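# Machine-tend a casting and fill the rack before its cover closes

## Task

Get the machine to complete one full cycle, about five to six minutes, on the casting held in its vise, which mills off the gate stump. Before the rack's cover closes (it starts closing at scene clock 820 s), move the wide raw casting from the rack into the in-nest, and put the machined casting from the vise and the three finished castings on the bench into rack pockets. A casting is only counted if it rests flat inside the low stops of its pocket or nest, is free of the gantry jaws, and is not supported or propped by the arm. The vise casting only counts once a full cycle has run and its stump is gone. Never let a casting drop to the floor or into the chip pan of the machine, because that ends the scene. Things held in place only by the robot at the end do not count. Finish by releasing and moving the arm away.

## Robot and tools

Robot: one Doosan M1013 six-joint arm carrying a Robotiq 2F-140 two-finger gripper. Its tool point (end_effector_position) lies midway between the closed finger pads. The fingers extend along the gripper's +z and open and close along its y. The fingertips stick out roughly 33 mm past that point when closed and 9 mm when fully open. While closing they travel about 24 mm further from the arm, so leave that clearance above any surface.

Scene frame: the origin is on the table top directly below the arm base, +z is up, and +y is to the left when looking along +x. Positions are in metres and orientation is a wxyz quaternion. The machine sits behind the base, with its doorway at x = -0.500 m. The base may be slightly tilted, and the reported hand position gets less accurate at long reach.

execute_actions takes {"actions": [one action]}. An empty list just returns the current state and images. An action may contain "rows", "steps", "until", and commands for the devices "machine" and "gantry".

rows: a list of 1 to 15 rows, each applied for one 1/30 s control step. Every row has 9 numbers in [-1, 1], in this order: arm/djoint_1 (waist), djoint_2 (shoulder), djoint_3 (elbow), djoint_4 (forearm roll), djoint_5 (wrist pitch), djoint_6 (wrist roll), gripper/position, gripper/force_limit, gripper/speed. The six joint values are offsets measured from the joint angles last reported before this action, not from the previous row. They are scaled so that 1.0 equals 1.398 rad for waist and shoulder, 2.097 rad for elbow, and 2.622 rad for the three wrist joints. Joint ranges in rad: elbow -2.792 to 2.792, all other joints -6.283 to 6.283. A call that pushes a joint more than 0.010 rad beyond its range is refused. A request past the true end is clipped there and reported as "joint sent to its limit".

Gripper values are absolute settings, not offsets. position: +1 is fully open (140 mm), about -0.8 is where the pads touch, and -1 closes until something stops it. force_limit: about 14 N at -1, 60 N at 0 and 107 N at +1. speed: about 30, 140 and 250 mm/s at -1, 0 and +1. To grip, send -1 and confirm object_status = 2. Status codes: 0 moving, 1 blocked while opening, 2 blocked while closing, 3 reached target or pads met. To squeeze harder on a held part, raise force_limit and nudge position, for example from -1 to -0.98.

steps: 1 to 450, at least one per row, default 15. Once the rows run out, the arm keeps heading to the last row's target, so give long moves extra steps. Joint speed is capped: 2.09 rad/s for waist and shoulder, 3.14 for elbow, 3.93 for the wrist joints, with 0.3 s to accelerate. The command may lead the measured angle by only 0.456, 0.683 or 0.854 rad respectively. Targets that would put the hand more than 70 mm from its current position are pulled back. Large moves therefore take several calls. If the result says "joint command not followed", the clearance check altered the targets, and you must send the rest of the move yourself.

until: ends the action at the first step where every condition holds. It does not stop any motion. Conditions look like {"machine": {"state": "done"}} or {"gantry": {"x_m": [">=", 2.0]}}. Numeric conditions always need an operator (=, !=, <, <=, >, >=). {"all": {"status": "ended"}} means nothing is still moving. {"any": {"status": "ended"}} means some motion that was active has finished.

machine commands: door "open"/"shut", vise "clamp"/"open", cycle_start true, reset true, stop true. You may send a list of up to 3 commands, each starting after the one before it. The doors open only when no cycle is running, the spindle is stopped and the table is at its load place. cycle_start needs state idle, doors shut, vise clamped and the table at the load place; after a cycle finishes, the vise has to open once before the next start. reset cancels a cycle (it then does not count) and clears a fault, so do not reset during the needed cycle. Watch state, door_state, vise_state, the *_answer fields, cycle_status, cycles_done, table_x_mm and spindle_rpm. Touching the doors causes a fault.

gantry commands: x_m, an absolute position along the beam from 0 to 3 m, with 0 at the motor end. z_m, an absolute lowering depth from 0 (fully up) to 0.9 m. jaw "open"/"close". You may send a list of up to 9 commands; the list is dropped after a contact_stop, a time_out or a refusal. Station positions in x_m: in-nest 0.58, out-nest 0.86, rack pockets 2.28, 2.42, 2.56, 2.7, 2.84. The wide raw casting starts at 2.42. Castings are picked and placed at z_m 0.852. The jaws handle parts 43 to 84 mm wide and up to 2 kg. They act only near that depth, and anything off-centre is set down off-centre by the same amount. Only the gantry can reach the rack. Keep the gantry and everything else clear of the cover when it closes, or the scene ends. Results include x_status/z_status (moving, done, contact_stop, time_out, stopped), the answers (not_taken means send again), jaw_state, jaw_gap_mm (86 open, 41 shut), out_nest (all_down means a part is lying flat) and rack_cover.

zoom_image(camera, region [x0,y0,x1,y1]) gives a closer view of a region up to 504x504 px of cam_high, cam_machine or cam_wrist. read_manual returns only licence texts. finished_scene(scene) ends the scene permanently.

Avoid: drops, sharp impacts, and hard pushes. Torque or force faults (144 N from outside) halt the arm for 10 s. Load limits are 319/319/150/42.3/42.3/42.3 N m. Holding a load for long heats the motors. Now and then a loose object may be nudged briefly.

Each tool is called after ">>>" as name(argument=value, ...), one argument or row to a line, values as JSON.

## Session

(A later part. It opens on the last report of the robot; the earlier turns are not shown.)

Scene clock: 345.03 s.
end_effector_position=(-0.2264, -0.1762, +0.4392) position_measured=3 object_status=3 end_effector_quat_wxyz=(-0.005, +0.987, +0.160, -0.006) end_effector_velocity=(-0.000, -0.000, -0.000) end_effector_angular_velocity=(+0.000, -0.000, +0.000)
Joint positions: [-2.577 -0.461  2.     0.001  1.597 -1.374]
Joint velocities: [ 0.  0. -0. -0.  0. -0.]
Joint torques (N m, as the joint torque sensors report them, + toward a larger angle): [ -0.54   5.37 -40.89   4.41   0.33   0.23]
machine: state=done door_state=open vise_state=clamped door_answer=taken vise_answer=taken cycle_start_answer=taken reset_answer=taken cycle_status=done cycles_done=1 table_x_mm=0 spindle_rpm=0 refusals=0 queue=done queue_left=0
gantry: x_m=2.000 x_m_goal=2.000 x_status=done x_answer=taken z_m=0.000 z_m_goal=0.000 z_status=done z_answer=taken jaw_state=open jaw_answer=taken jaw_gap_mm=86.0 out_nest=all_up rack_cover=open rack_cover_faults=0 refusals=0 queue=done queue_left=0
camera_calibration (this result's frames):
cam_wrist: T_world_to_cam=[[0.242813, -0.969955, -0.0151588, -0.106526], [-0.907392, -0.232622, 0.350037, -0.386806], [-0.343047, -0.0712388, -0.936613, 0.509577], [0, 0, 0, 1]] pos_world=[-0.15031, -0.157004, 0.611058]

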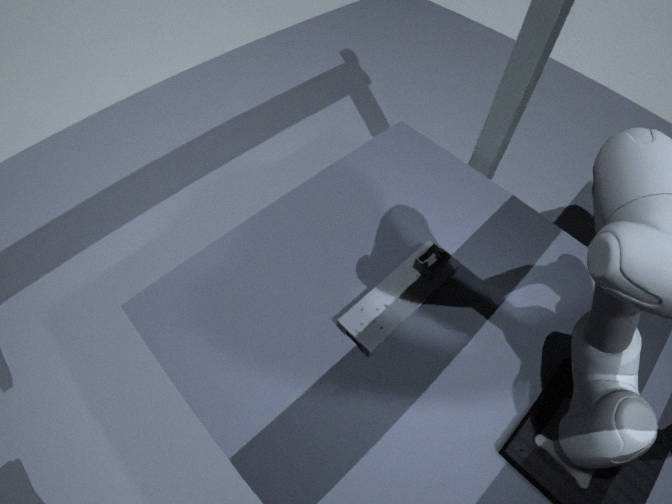

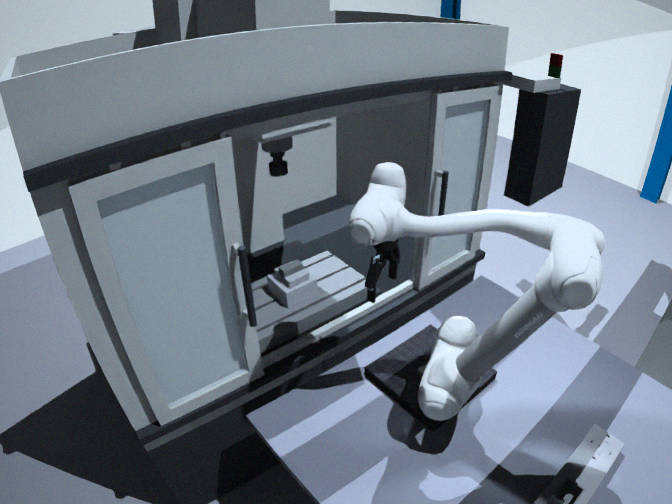

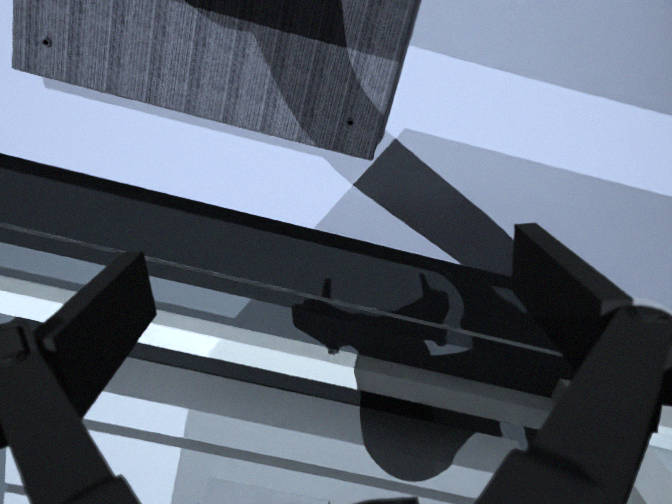

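>>> execute_actions(
  actions=[
    {"machine":{"vise":"open"},"rows":[[-0.3,0,0,0,0,0,1,0,0]],"steps":25},
  ],
)

>>> execute_actions(
  actions=[
    {"rows":[[0.071,0.613,-0.322,0,-0.067,0,1,0,0]],"steps":70},
  ],
)

Scene clock: 352.37 s.
end_effector_position=(-0.2762, -0.0676, +0.4411) position_measured=3 object_status=3 end_effector_quat_wxyz=(-0.005, +0.999, -0.049, -0.008) end_effector_velocity=(-0.000, +0.000, -0.000) end_effector_angular_velocity=(+0.000, -0.001, -0.000)
Joint positions: [-2.997 -0.461  2.     0.001  1.597 -1.374]
Joint velocities: [-0.     0.001 -0.    -0.    -0.     0.   ]
Joint torques (N m, as the joint torque sensors report them, + toward a larger angle): [  1.84   6.53 -40.09   4.95  -0.3   -0.32]
machine: state=idle door_state=open vise_state=open door_answer=taken vise_answer=taken cycle_start_answer=taken reset_answer=taken cycle_status=done cycles_done=1 table_x_mm=0 spindle_rpm=0 refusals=0 queue=running queue_left=0
gantry: x_m=2.000 x_m_goal=2.000 x_status=done x_answer=taken z_m=0.000 z_m_goal=0.000 z_status=done z_answer=taken jaw_state=open jaw_answer=taken jaw_gap_mm=86.0 out_nest=all_up rack_cover=open rack_cover_faults=0 refusals=0 queue=done queue_left=0
camera_calibration (this result's frames):
cam_wrist: T_world_to_cam=[[-0.173211, -0.984821, -0.0111717, -0.106712], [-0.921367, 0.158022, 0.355123, -0.387048], [-0.347967, 0.0718043, -0.934753, 0.509489], [0, 0, 0, 1]] pos_world=[-0.197811, -0.080514, 0.612503]

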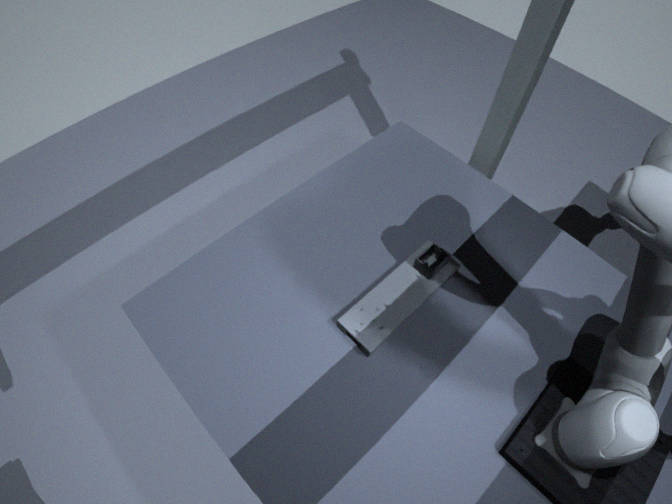

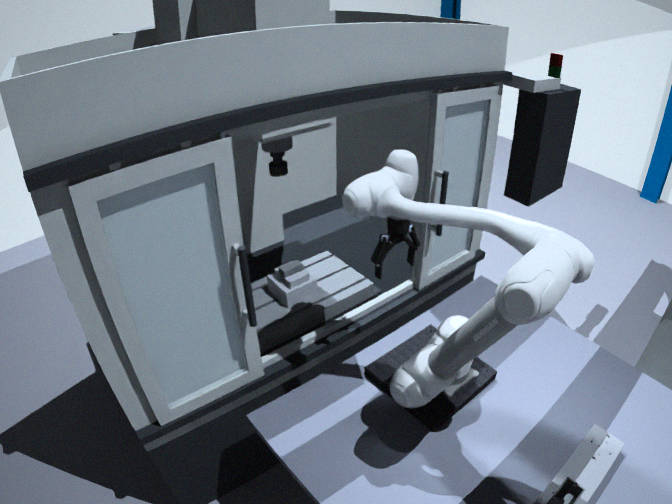

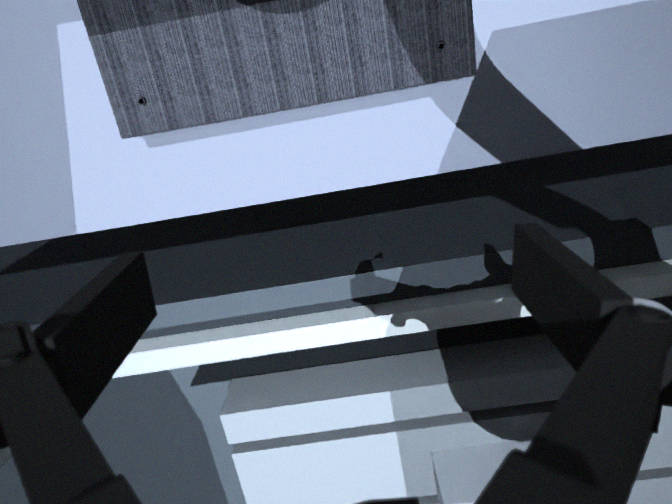

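Scene clock: 363.00 s.
end_effector_position=(-0.5273, -0.1242, +0.5233) position_measured=3 object_status=3 end_effector_quat_wxyz=(+0.007, +0.997, -0.020, -0.079) end_effector_velocity=(-0.001, +0.000, -0.001) end_effector_angular_velocity=(+0.000, -0.001, -0.001)
Joint positions: [-2.94  -0.103  1.615  0.001  1.479 -1.374]
Joint velocities: [-0.001  0.001  0.    -0.    -0.     0.001]
Joint torques (N m, as the joint torque sensors report them, + toward a larger angle): [ -9.29 -12.08 -55.72   5.55   3.39   0.16]
FORCE FAULT: contact force on the arm reached its limit, and the arm stopped for 10 seconds. The contact can be on any part of the arm, not only on its tool. The arm's remaining commands of this call were not run. The arm holds still and accepts commands again. Move the arm away from the contact; if what it grips holds it there, let go first. Pushing or pulling that hard again can fault the arm again.
machine: state=idle door_state=open vise_state=open door_answer=taken vise_answer=taken cycle_start_answer=taken reset_answer=taken cycle_status=done cycles_done=1 table_x_mm=0 spindle_rpm=0 refusals=0 queue=done queue_left=0
gantry: x_m=2.000 x_m_goal=2.000 x_status=done x_answer=taken z_m=0.000 z_m_goal=0.000 z_status=done z_answer=taken jaw_state=open jaw_answer=taken jaw_gap_mm=86.0 out_nest=all_up rack_cover=open rack_cover_faults=0 refusals=0 queue=done queue_left=0
camera_calibration (this result's frames):
cam_wrist: T_world_to_cam=[[-0.113913, -0.993142, 0.0263271, -0.194421], [-0.86921, 0.112462, 0.481484, -0.682987], [-0.481142, 0.0319636, -0.87606, 0.397106], [0, 0, 0, 1]] pos_world=[-0.424742, -0.128971, 0.681854]

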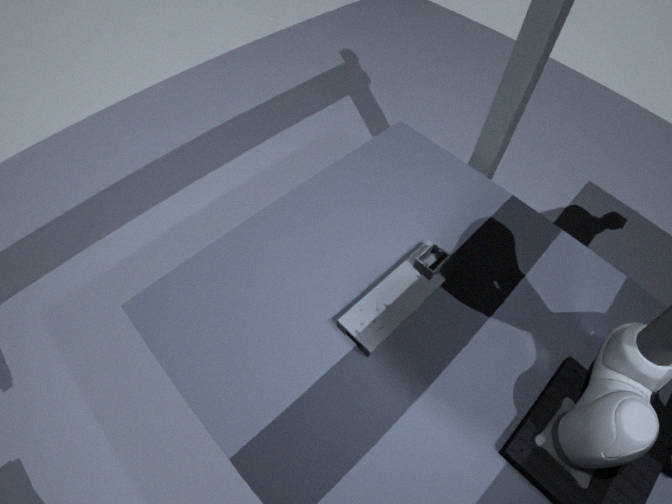

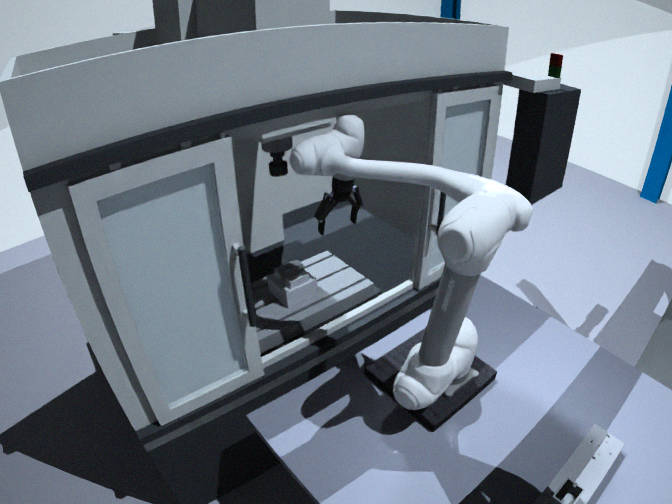

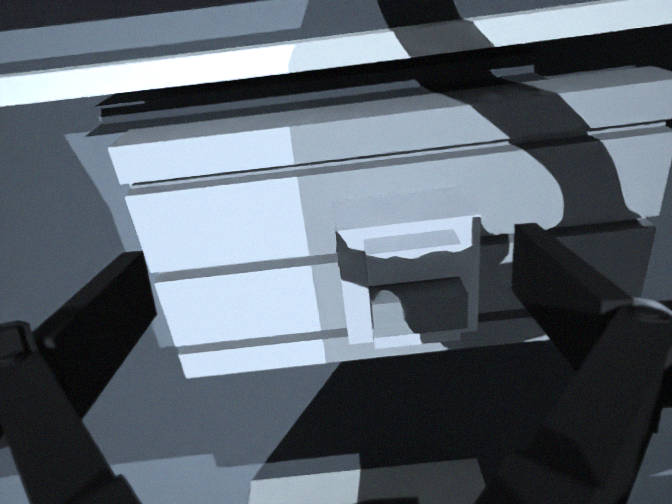

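>>> execute_actions(
  actions=[
    {"rows":[[0,-0.15,0.14,0,0.0,0,1,-0.3,0]],"steps":40},
  ],
)

Scene clock: 379.83 s.
end_effector_position=(-0.3760, -0.0994, +0.4453) position_measured=3 object_status=3 end_effector_quat_wxyz=(+0.000, +0.999, -0.021, -0.038) end_effector_velocity=(+0.000, -0.000, -0.000) end_effector_angular_velocity=(-0.000, -0.000, +0.001)
Joint positions: [-2.94  -0.313  1.909  0.001  1.479 -1.374]
Joint velocities: [ 0.     0.     0.     0.     0.    -0.001]
Joint torques (N m, as the joint torque sensors report them, + toward a larger angle): [  6.59  -8.74 -40.61   4.5   -0.44   0.1 ]
machine: state=idle door_state=open vise_state=open door_answer=taken vise_answer=taken cycle_start_answer=taken reset_answer=taken cycle_status=done cycles_done=1 table_x_mm=0 spindle_rpm=0 refusals=0 queue=done queue_left=0
gantry: x_m=2.000 x_m_goal=2.000 x_status=done x_answer=taken z_m=0.000 z_m_goal=0.000 z_status=done z_answer=taken jaw_state=open jaw_answer=taken jaw_gap_mm=86.0 out_nest=all_up rack_cover=open rack_cover_faults=0 refusals=0 queue=done queue_left=0
camera_calibration (this result's frames):
cam_wrist: T_world_to_cam=[[-0.116331, -0.993203, 0.00393045, -0.14154], [-0.906016, 0.107739, 0.409302, -0.498891], [-0.406943, 0.0440535, -0.912391, 0.446103], [0, 0, 0, 1]] pos_world=[-0.28693, -0.10648, 0.611773]

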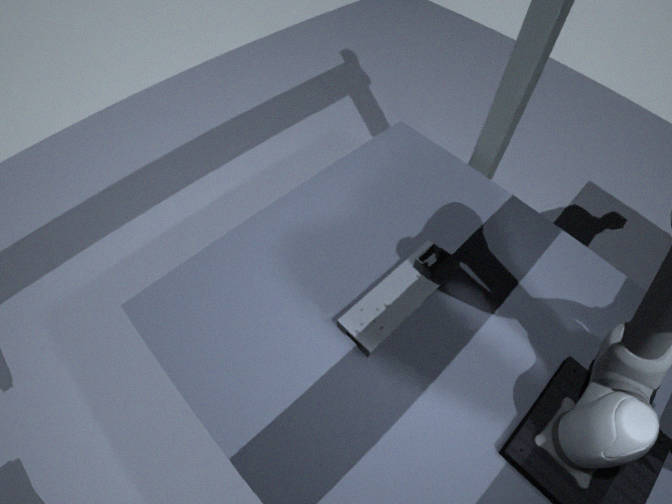

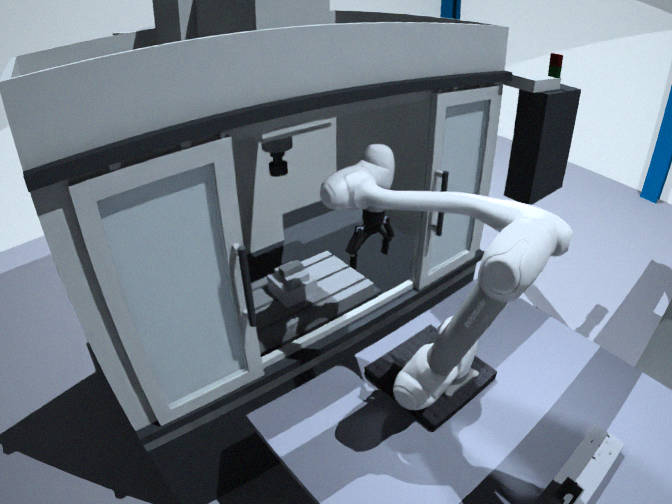

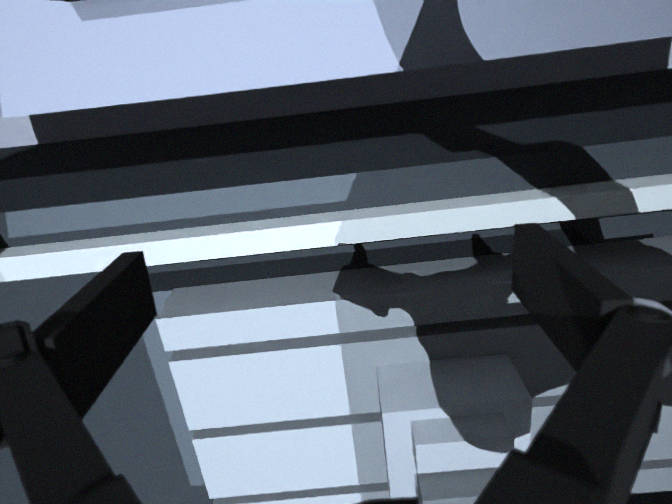

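>>> execute_actions(
  actions=[
    {"rows":[[0.031,0.231,-0.054,0,-0.054,0,1,-0.3,0]],"steps":30},
  ],
)

>>> execute_actions(
  actions=[
    {"rows":[[0,0.147,-0.111,0,0.010,0,1,-0.3,0]],"steps":30},
  ],
)

>>> execute_actions(
  actions=[
    {"rows":[[0,0.129,-0.114,0,0.022,0,1,-0.3,0]],"steps":30},
  ],
)

Scene clock: 388.93 s.
end_effector_position=(-0.5286, -0.1461, +0.3596) position_measured=3 object_status=3 end_effector_quat_wxyz=(-0.006, +1.000, +0.001, -0.004) end_effector_velocity=(+0.000, +0.000, +0.001) end_effector_angular_velocity=(-0.000, +0.001, -0.000)
Joint positions: [-2.896  0.01   1.796  0.001  1.337 -1.374]
Joint velocities: [ 0.    -0.001 -0.    -0.     0.     0.   ]
Joint torques (N m, as the joint torque sensors report them, + toward a larger angle): [  1.56 -40.3  -38.29   4.38  -0.16   0.21]
machine: state=idle door_state=open vise_state=open door_answer=taken vise_answer=taken cycle_start_answer=taken reset_answer=taken cycle_status=done cycles_done=1 table_x_mm=0 spindle_rpm=0 refusals=0 queue=done queue_left=0
gantry: x_m=2.000 x_m_goal=2.000 x_status=done x_answer=taken z_m=0.000 z_m_goal=0.000 z_status=done z_answer=taken jaw_state=open jaw_answer=taken jaw_gap_mm=86.0 out_nest=all_up rack_cover=open rack_cover_faults=0 refusals=0 queue=done queue_left=0
camera_calibration (this result's frames):
cam_wrist: T_world_to_cam=[[-0.073859, -0.997158, -0.0148402, -0.176679], [-0.935252, 0.0640925, 0.348132, -0.596888], [-0.346192, 0.0395921, -0.937328, 0.348314], [0, 0, 0, 1]] pos_world=[-0.450706, -0.151711, 0.531659]

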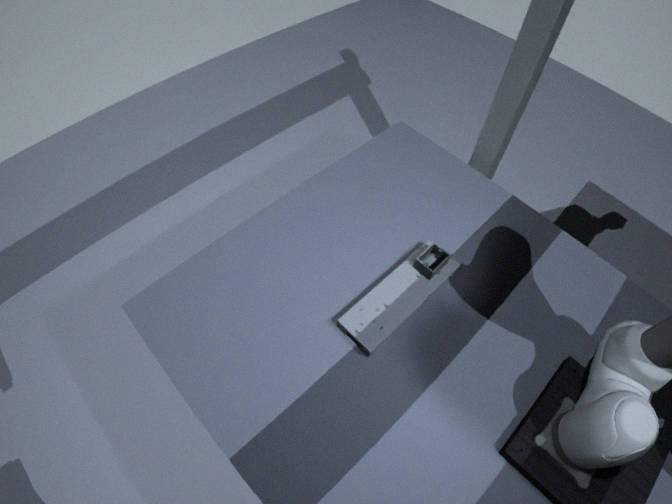

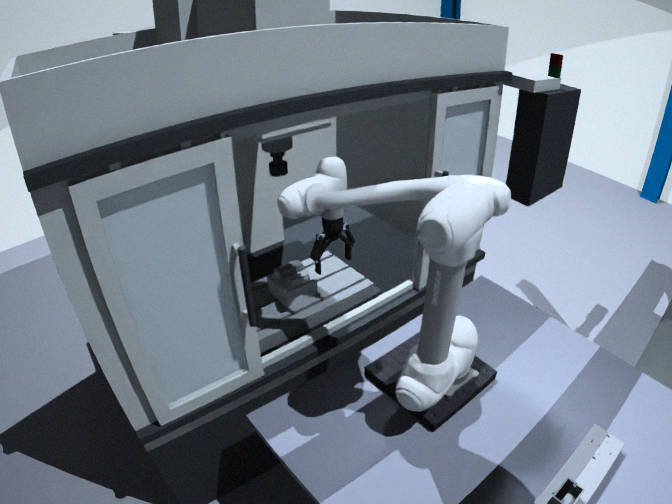

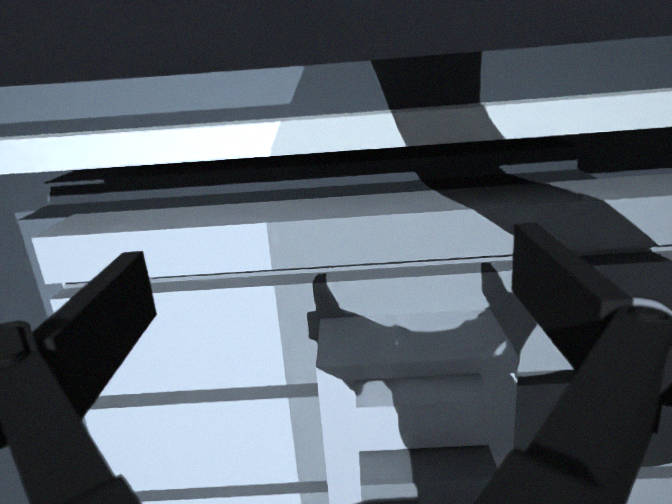

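Scene clock: 389.93 s.
end_effector_position=(-0.6561, -0.1718, +0.3612) position_measured=3 object_status=3 end_effector_quat_wxyz=(-0.006, +1.000, +0.001, -0.005) end_effector_velocity=(-0.001, +0.000, -0.001) end_effector_angular_velocity=(+0.001, -0.001, -0.001)
Joint positions: [-2.896  0.215  1.563  0.001  1.364 -1.374]
Joint velocities: [-0.001  0.002 -0.    -0.     0.     0.   ]
Joint torques (N m, as the joint torque sensors report them, + toward a larger angle): [  1.67 -64.64 -39.23   4.6   -0.13   0.05]
machine: state=idle door_state=open vise_state=open door_answer=taken vise_answer=taken cycle_start_answer=taken reset_answer=taken cycle_status=done cycles_done=1 table_x_mm=0 spindle_rpm=0 refusals=0 queue=done queue_left=0
gantry: x_m=2.000 x_m_goal=2.000 x_status=done x_answer=taken z_m=0.000 z_m_goal=0.000 z_status=done z_answer=taken jaw_state=open jaw_answer=taken jaw_gap_mm=86.0 out_nest=all_up rack_cover=open rack_cover_faults=0 refusals=0 queue=done queue_left=0
camera_calibration (this result's frames):
cam_wrist: T_world_to_cam=[[-0.0738162, -0.997165, -0.0145664, -0.211715], [-0.934912, 0.0641091, 0.349042, -0.715135], [-0.347118, 0.0393832, -0.936994, 0.305862], [0, 0, 0, 1]] pos_world=[-0.578046, -0.177314, 0.533119]

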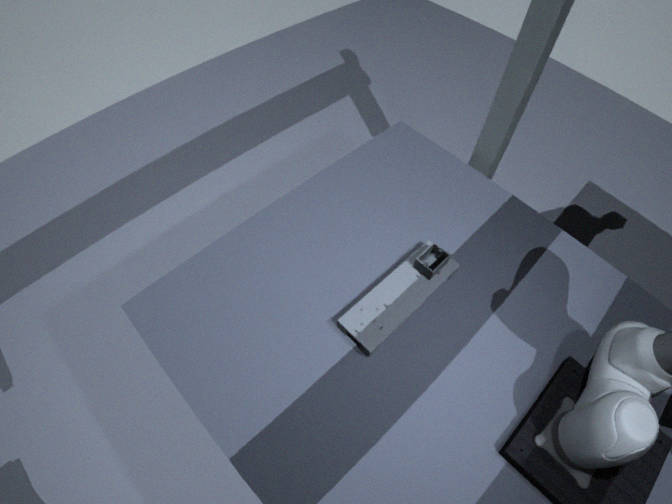

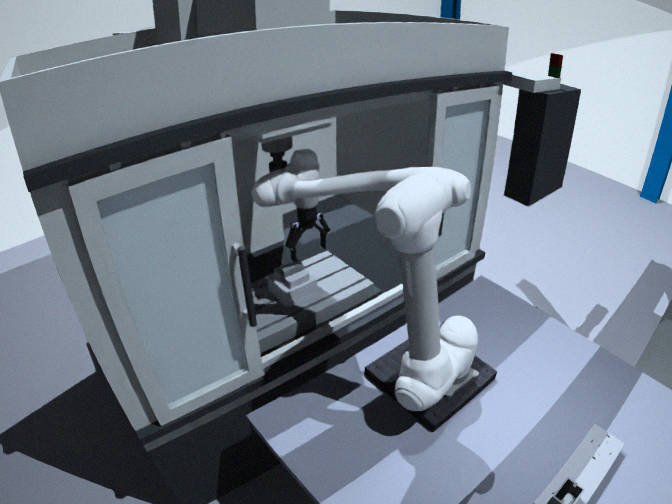

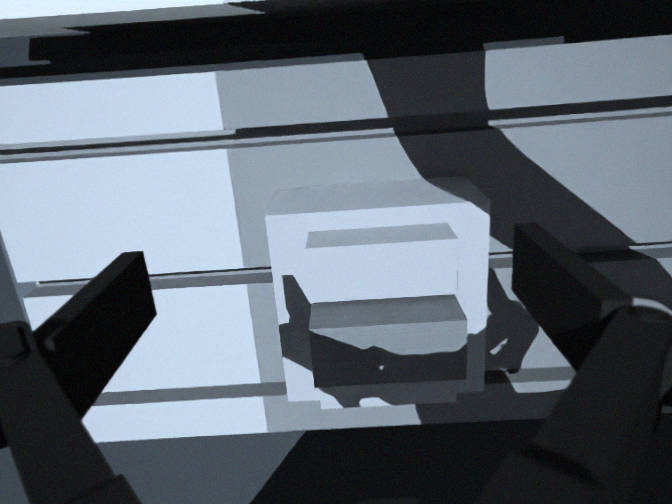

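Scene clock: 390.93 s.
end_effector_position=(-0.7666, -0.1939, +0.3607) position_measured=3 object_status=3 end_effector_quat_wxyz=(-0.006, +1.000, +0.001, -0.005) end_effector_velocity=(+0.000, +0.000, +0.001) end_effector_angular_velocity=(-0.000, +0.001, -0.000)
Joint positions: [-2.896  0.396  1.324  0.001  1.421 -1.374]
Joint velocities: [-0.    -0.001 -0.    -0.     0.     0.   ]
Joint torques (N m, as the joint torque sensors report them, + toward a larger angle): [ -1.03 -77.11 -40.88   4.63  -0.21  -0.22]
machine: state=idle door_state=open vise_state=open door_answer=taken vise_answer=taken cycle_start_answer=taken reset_answer=taken cycle_status=done cycles_done=1 table_x_mm=0 spindle_rpm=0 refusals=0 queue=done queue_left=0
gantry: x_m=2.000 x_m_goal=2.000 x_status=done x_answer=taken z_m=0.000 z_m_goal=0.000 z_status=done z_answer=taken jaw_state=open jaw_answer=taken jaw_gap_mm=86.0 out_nest=all_up rack_cover=open rack_cover_faults=0 refusals=0 queue=done queue_left=0
camera_calibration (this result's frames):
cam_wrist: T_world_to_cam=[[-0.0737849, -0.997172, -0.0142783, -0.242064], [-0.934556, 0.0641403, 0.349987, -0.816888], [-0.348081, 0.0391676, -0.936646, 0.267057], [0, 0, 0, 1]] pos_world=[-0.688331, -0.199444, 0.532582]

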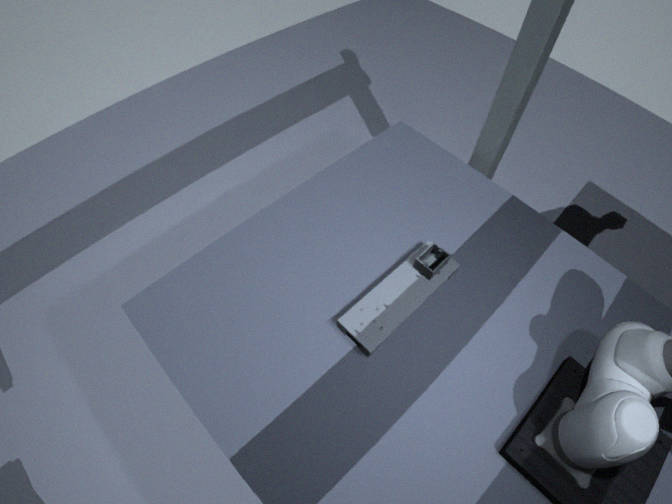

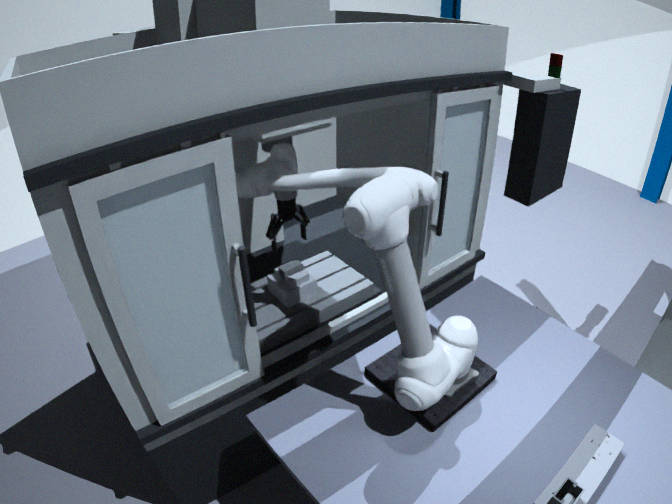

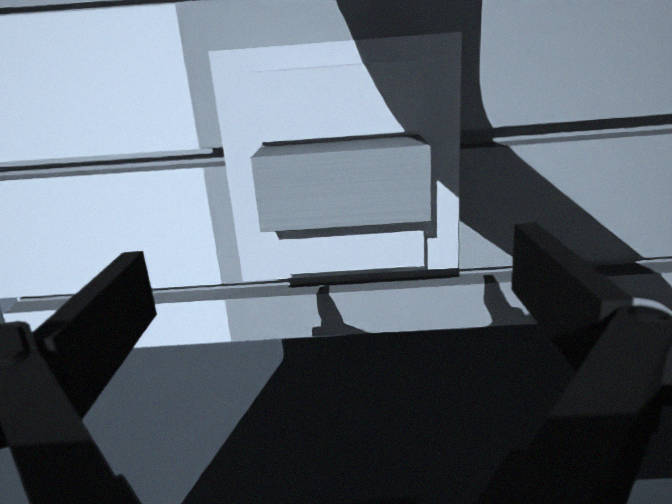

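>>> execute_actions(
  actions=[
    {"rows":[[0.003,0.0315,0.085,0,-0.084,0,1,-0.3,0]],"steps":40},
  ],
)

Scene clock: 404.63 s.
end_effector_position=(-0.7597, -0.1940, +0.2297) position_measured=3 object_status=3 end_effector_quat_wxyz=(-0.006, +1.000, +0.003, -0.004) end_effector_velocity=(-0.000, +0.000, -0.000) end_effector_angular_velocity=(-0.000, -0.000, -0.001)
Joint positions: [-2.892  0.44   1.502  0.001  1.201 -1.374]
Joint velocities: [-0.  0. -0.  0.  0.  0.]
Joint torques (N m, as the joint torque sensors report them, + toward a larger angle): [  1.86 -78.17 -39.83   4.35  -0.02   0.31]
machine: state=idle door_state=open vise_state=open door_answer=taken vise_answer=taken cycle_start_answer=taken reset_answer=taken cycle_status=done cycles_done=1 table_x_mm=0 spindle_rpm=0 refusals=0 queue=done queue_left=0
gantry: x_m=2.000 x_m_goal=2.000 x_status=done x_answer=taken z_m=0.000 z_m_goal=0.000 z_status=done z_answer=taken jaw_state=open jaw_answer=taken jaw_gap_mm=86.0 out_nest=all_up rack_cover=open rack_cover_faults=0 refusals=0 queue=done queue_left=0
camera_calibration (this result's frames):
cam_wrist: T_world_to_cam=[[-0.0697397, -0.997454, -0.014907, -0.240317], [-0.935537, 0.0602089, 0.348058, -0.765617], [-0.346274, 0.0382196, -0.937354, 0.148116], [0, 0, 0, 1]] pos_world=[-0.681734, -0.199269, 0.401734]

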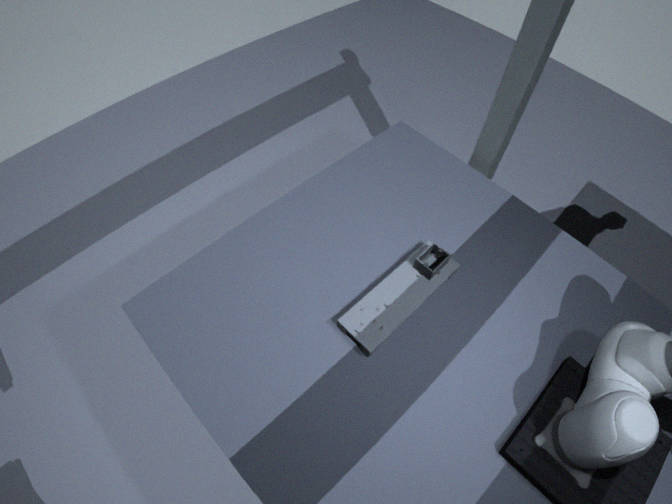

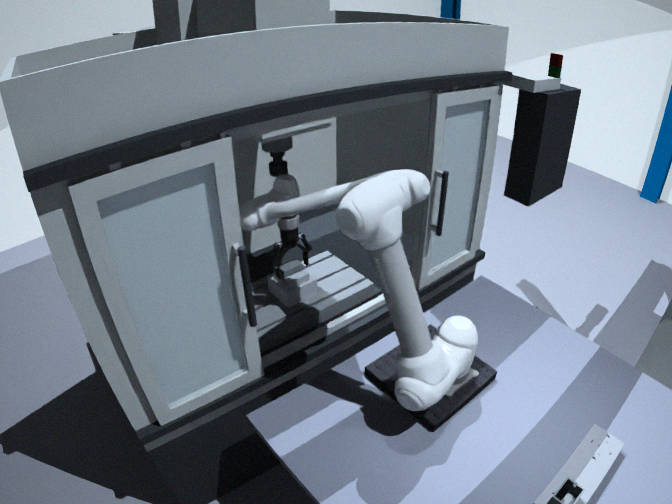

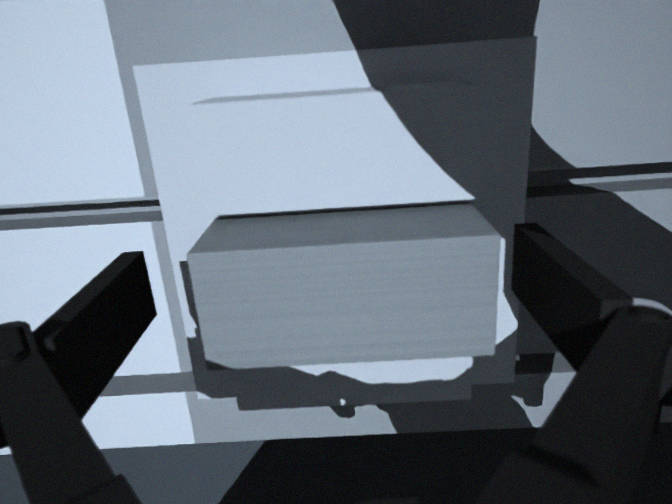

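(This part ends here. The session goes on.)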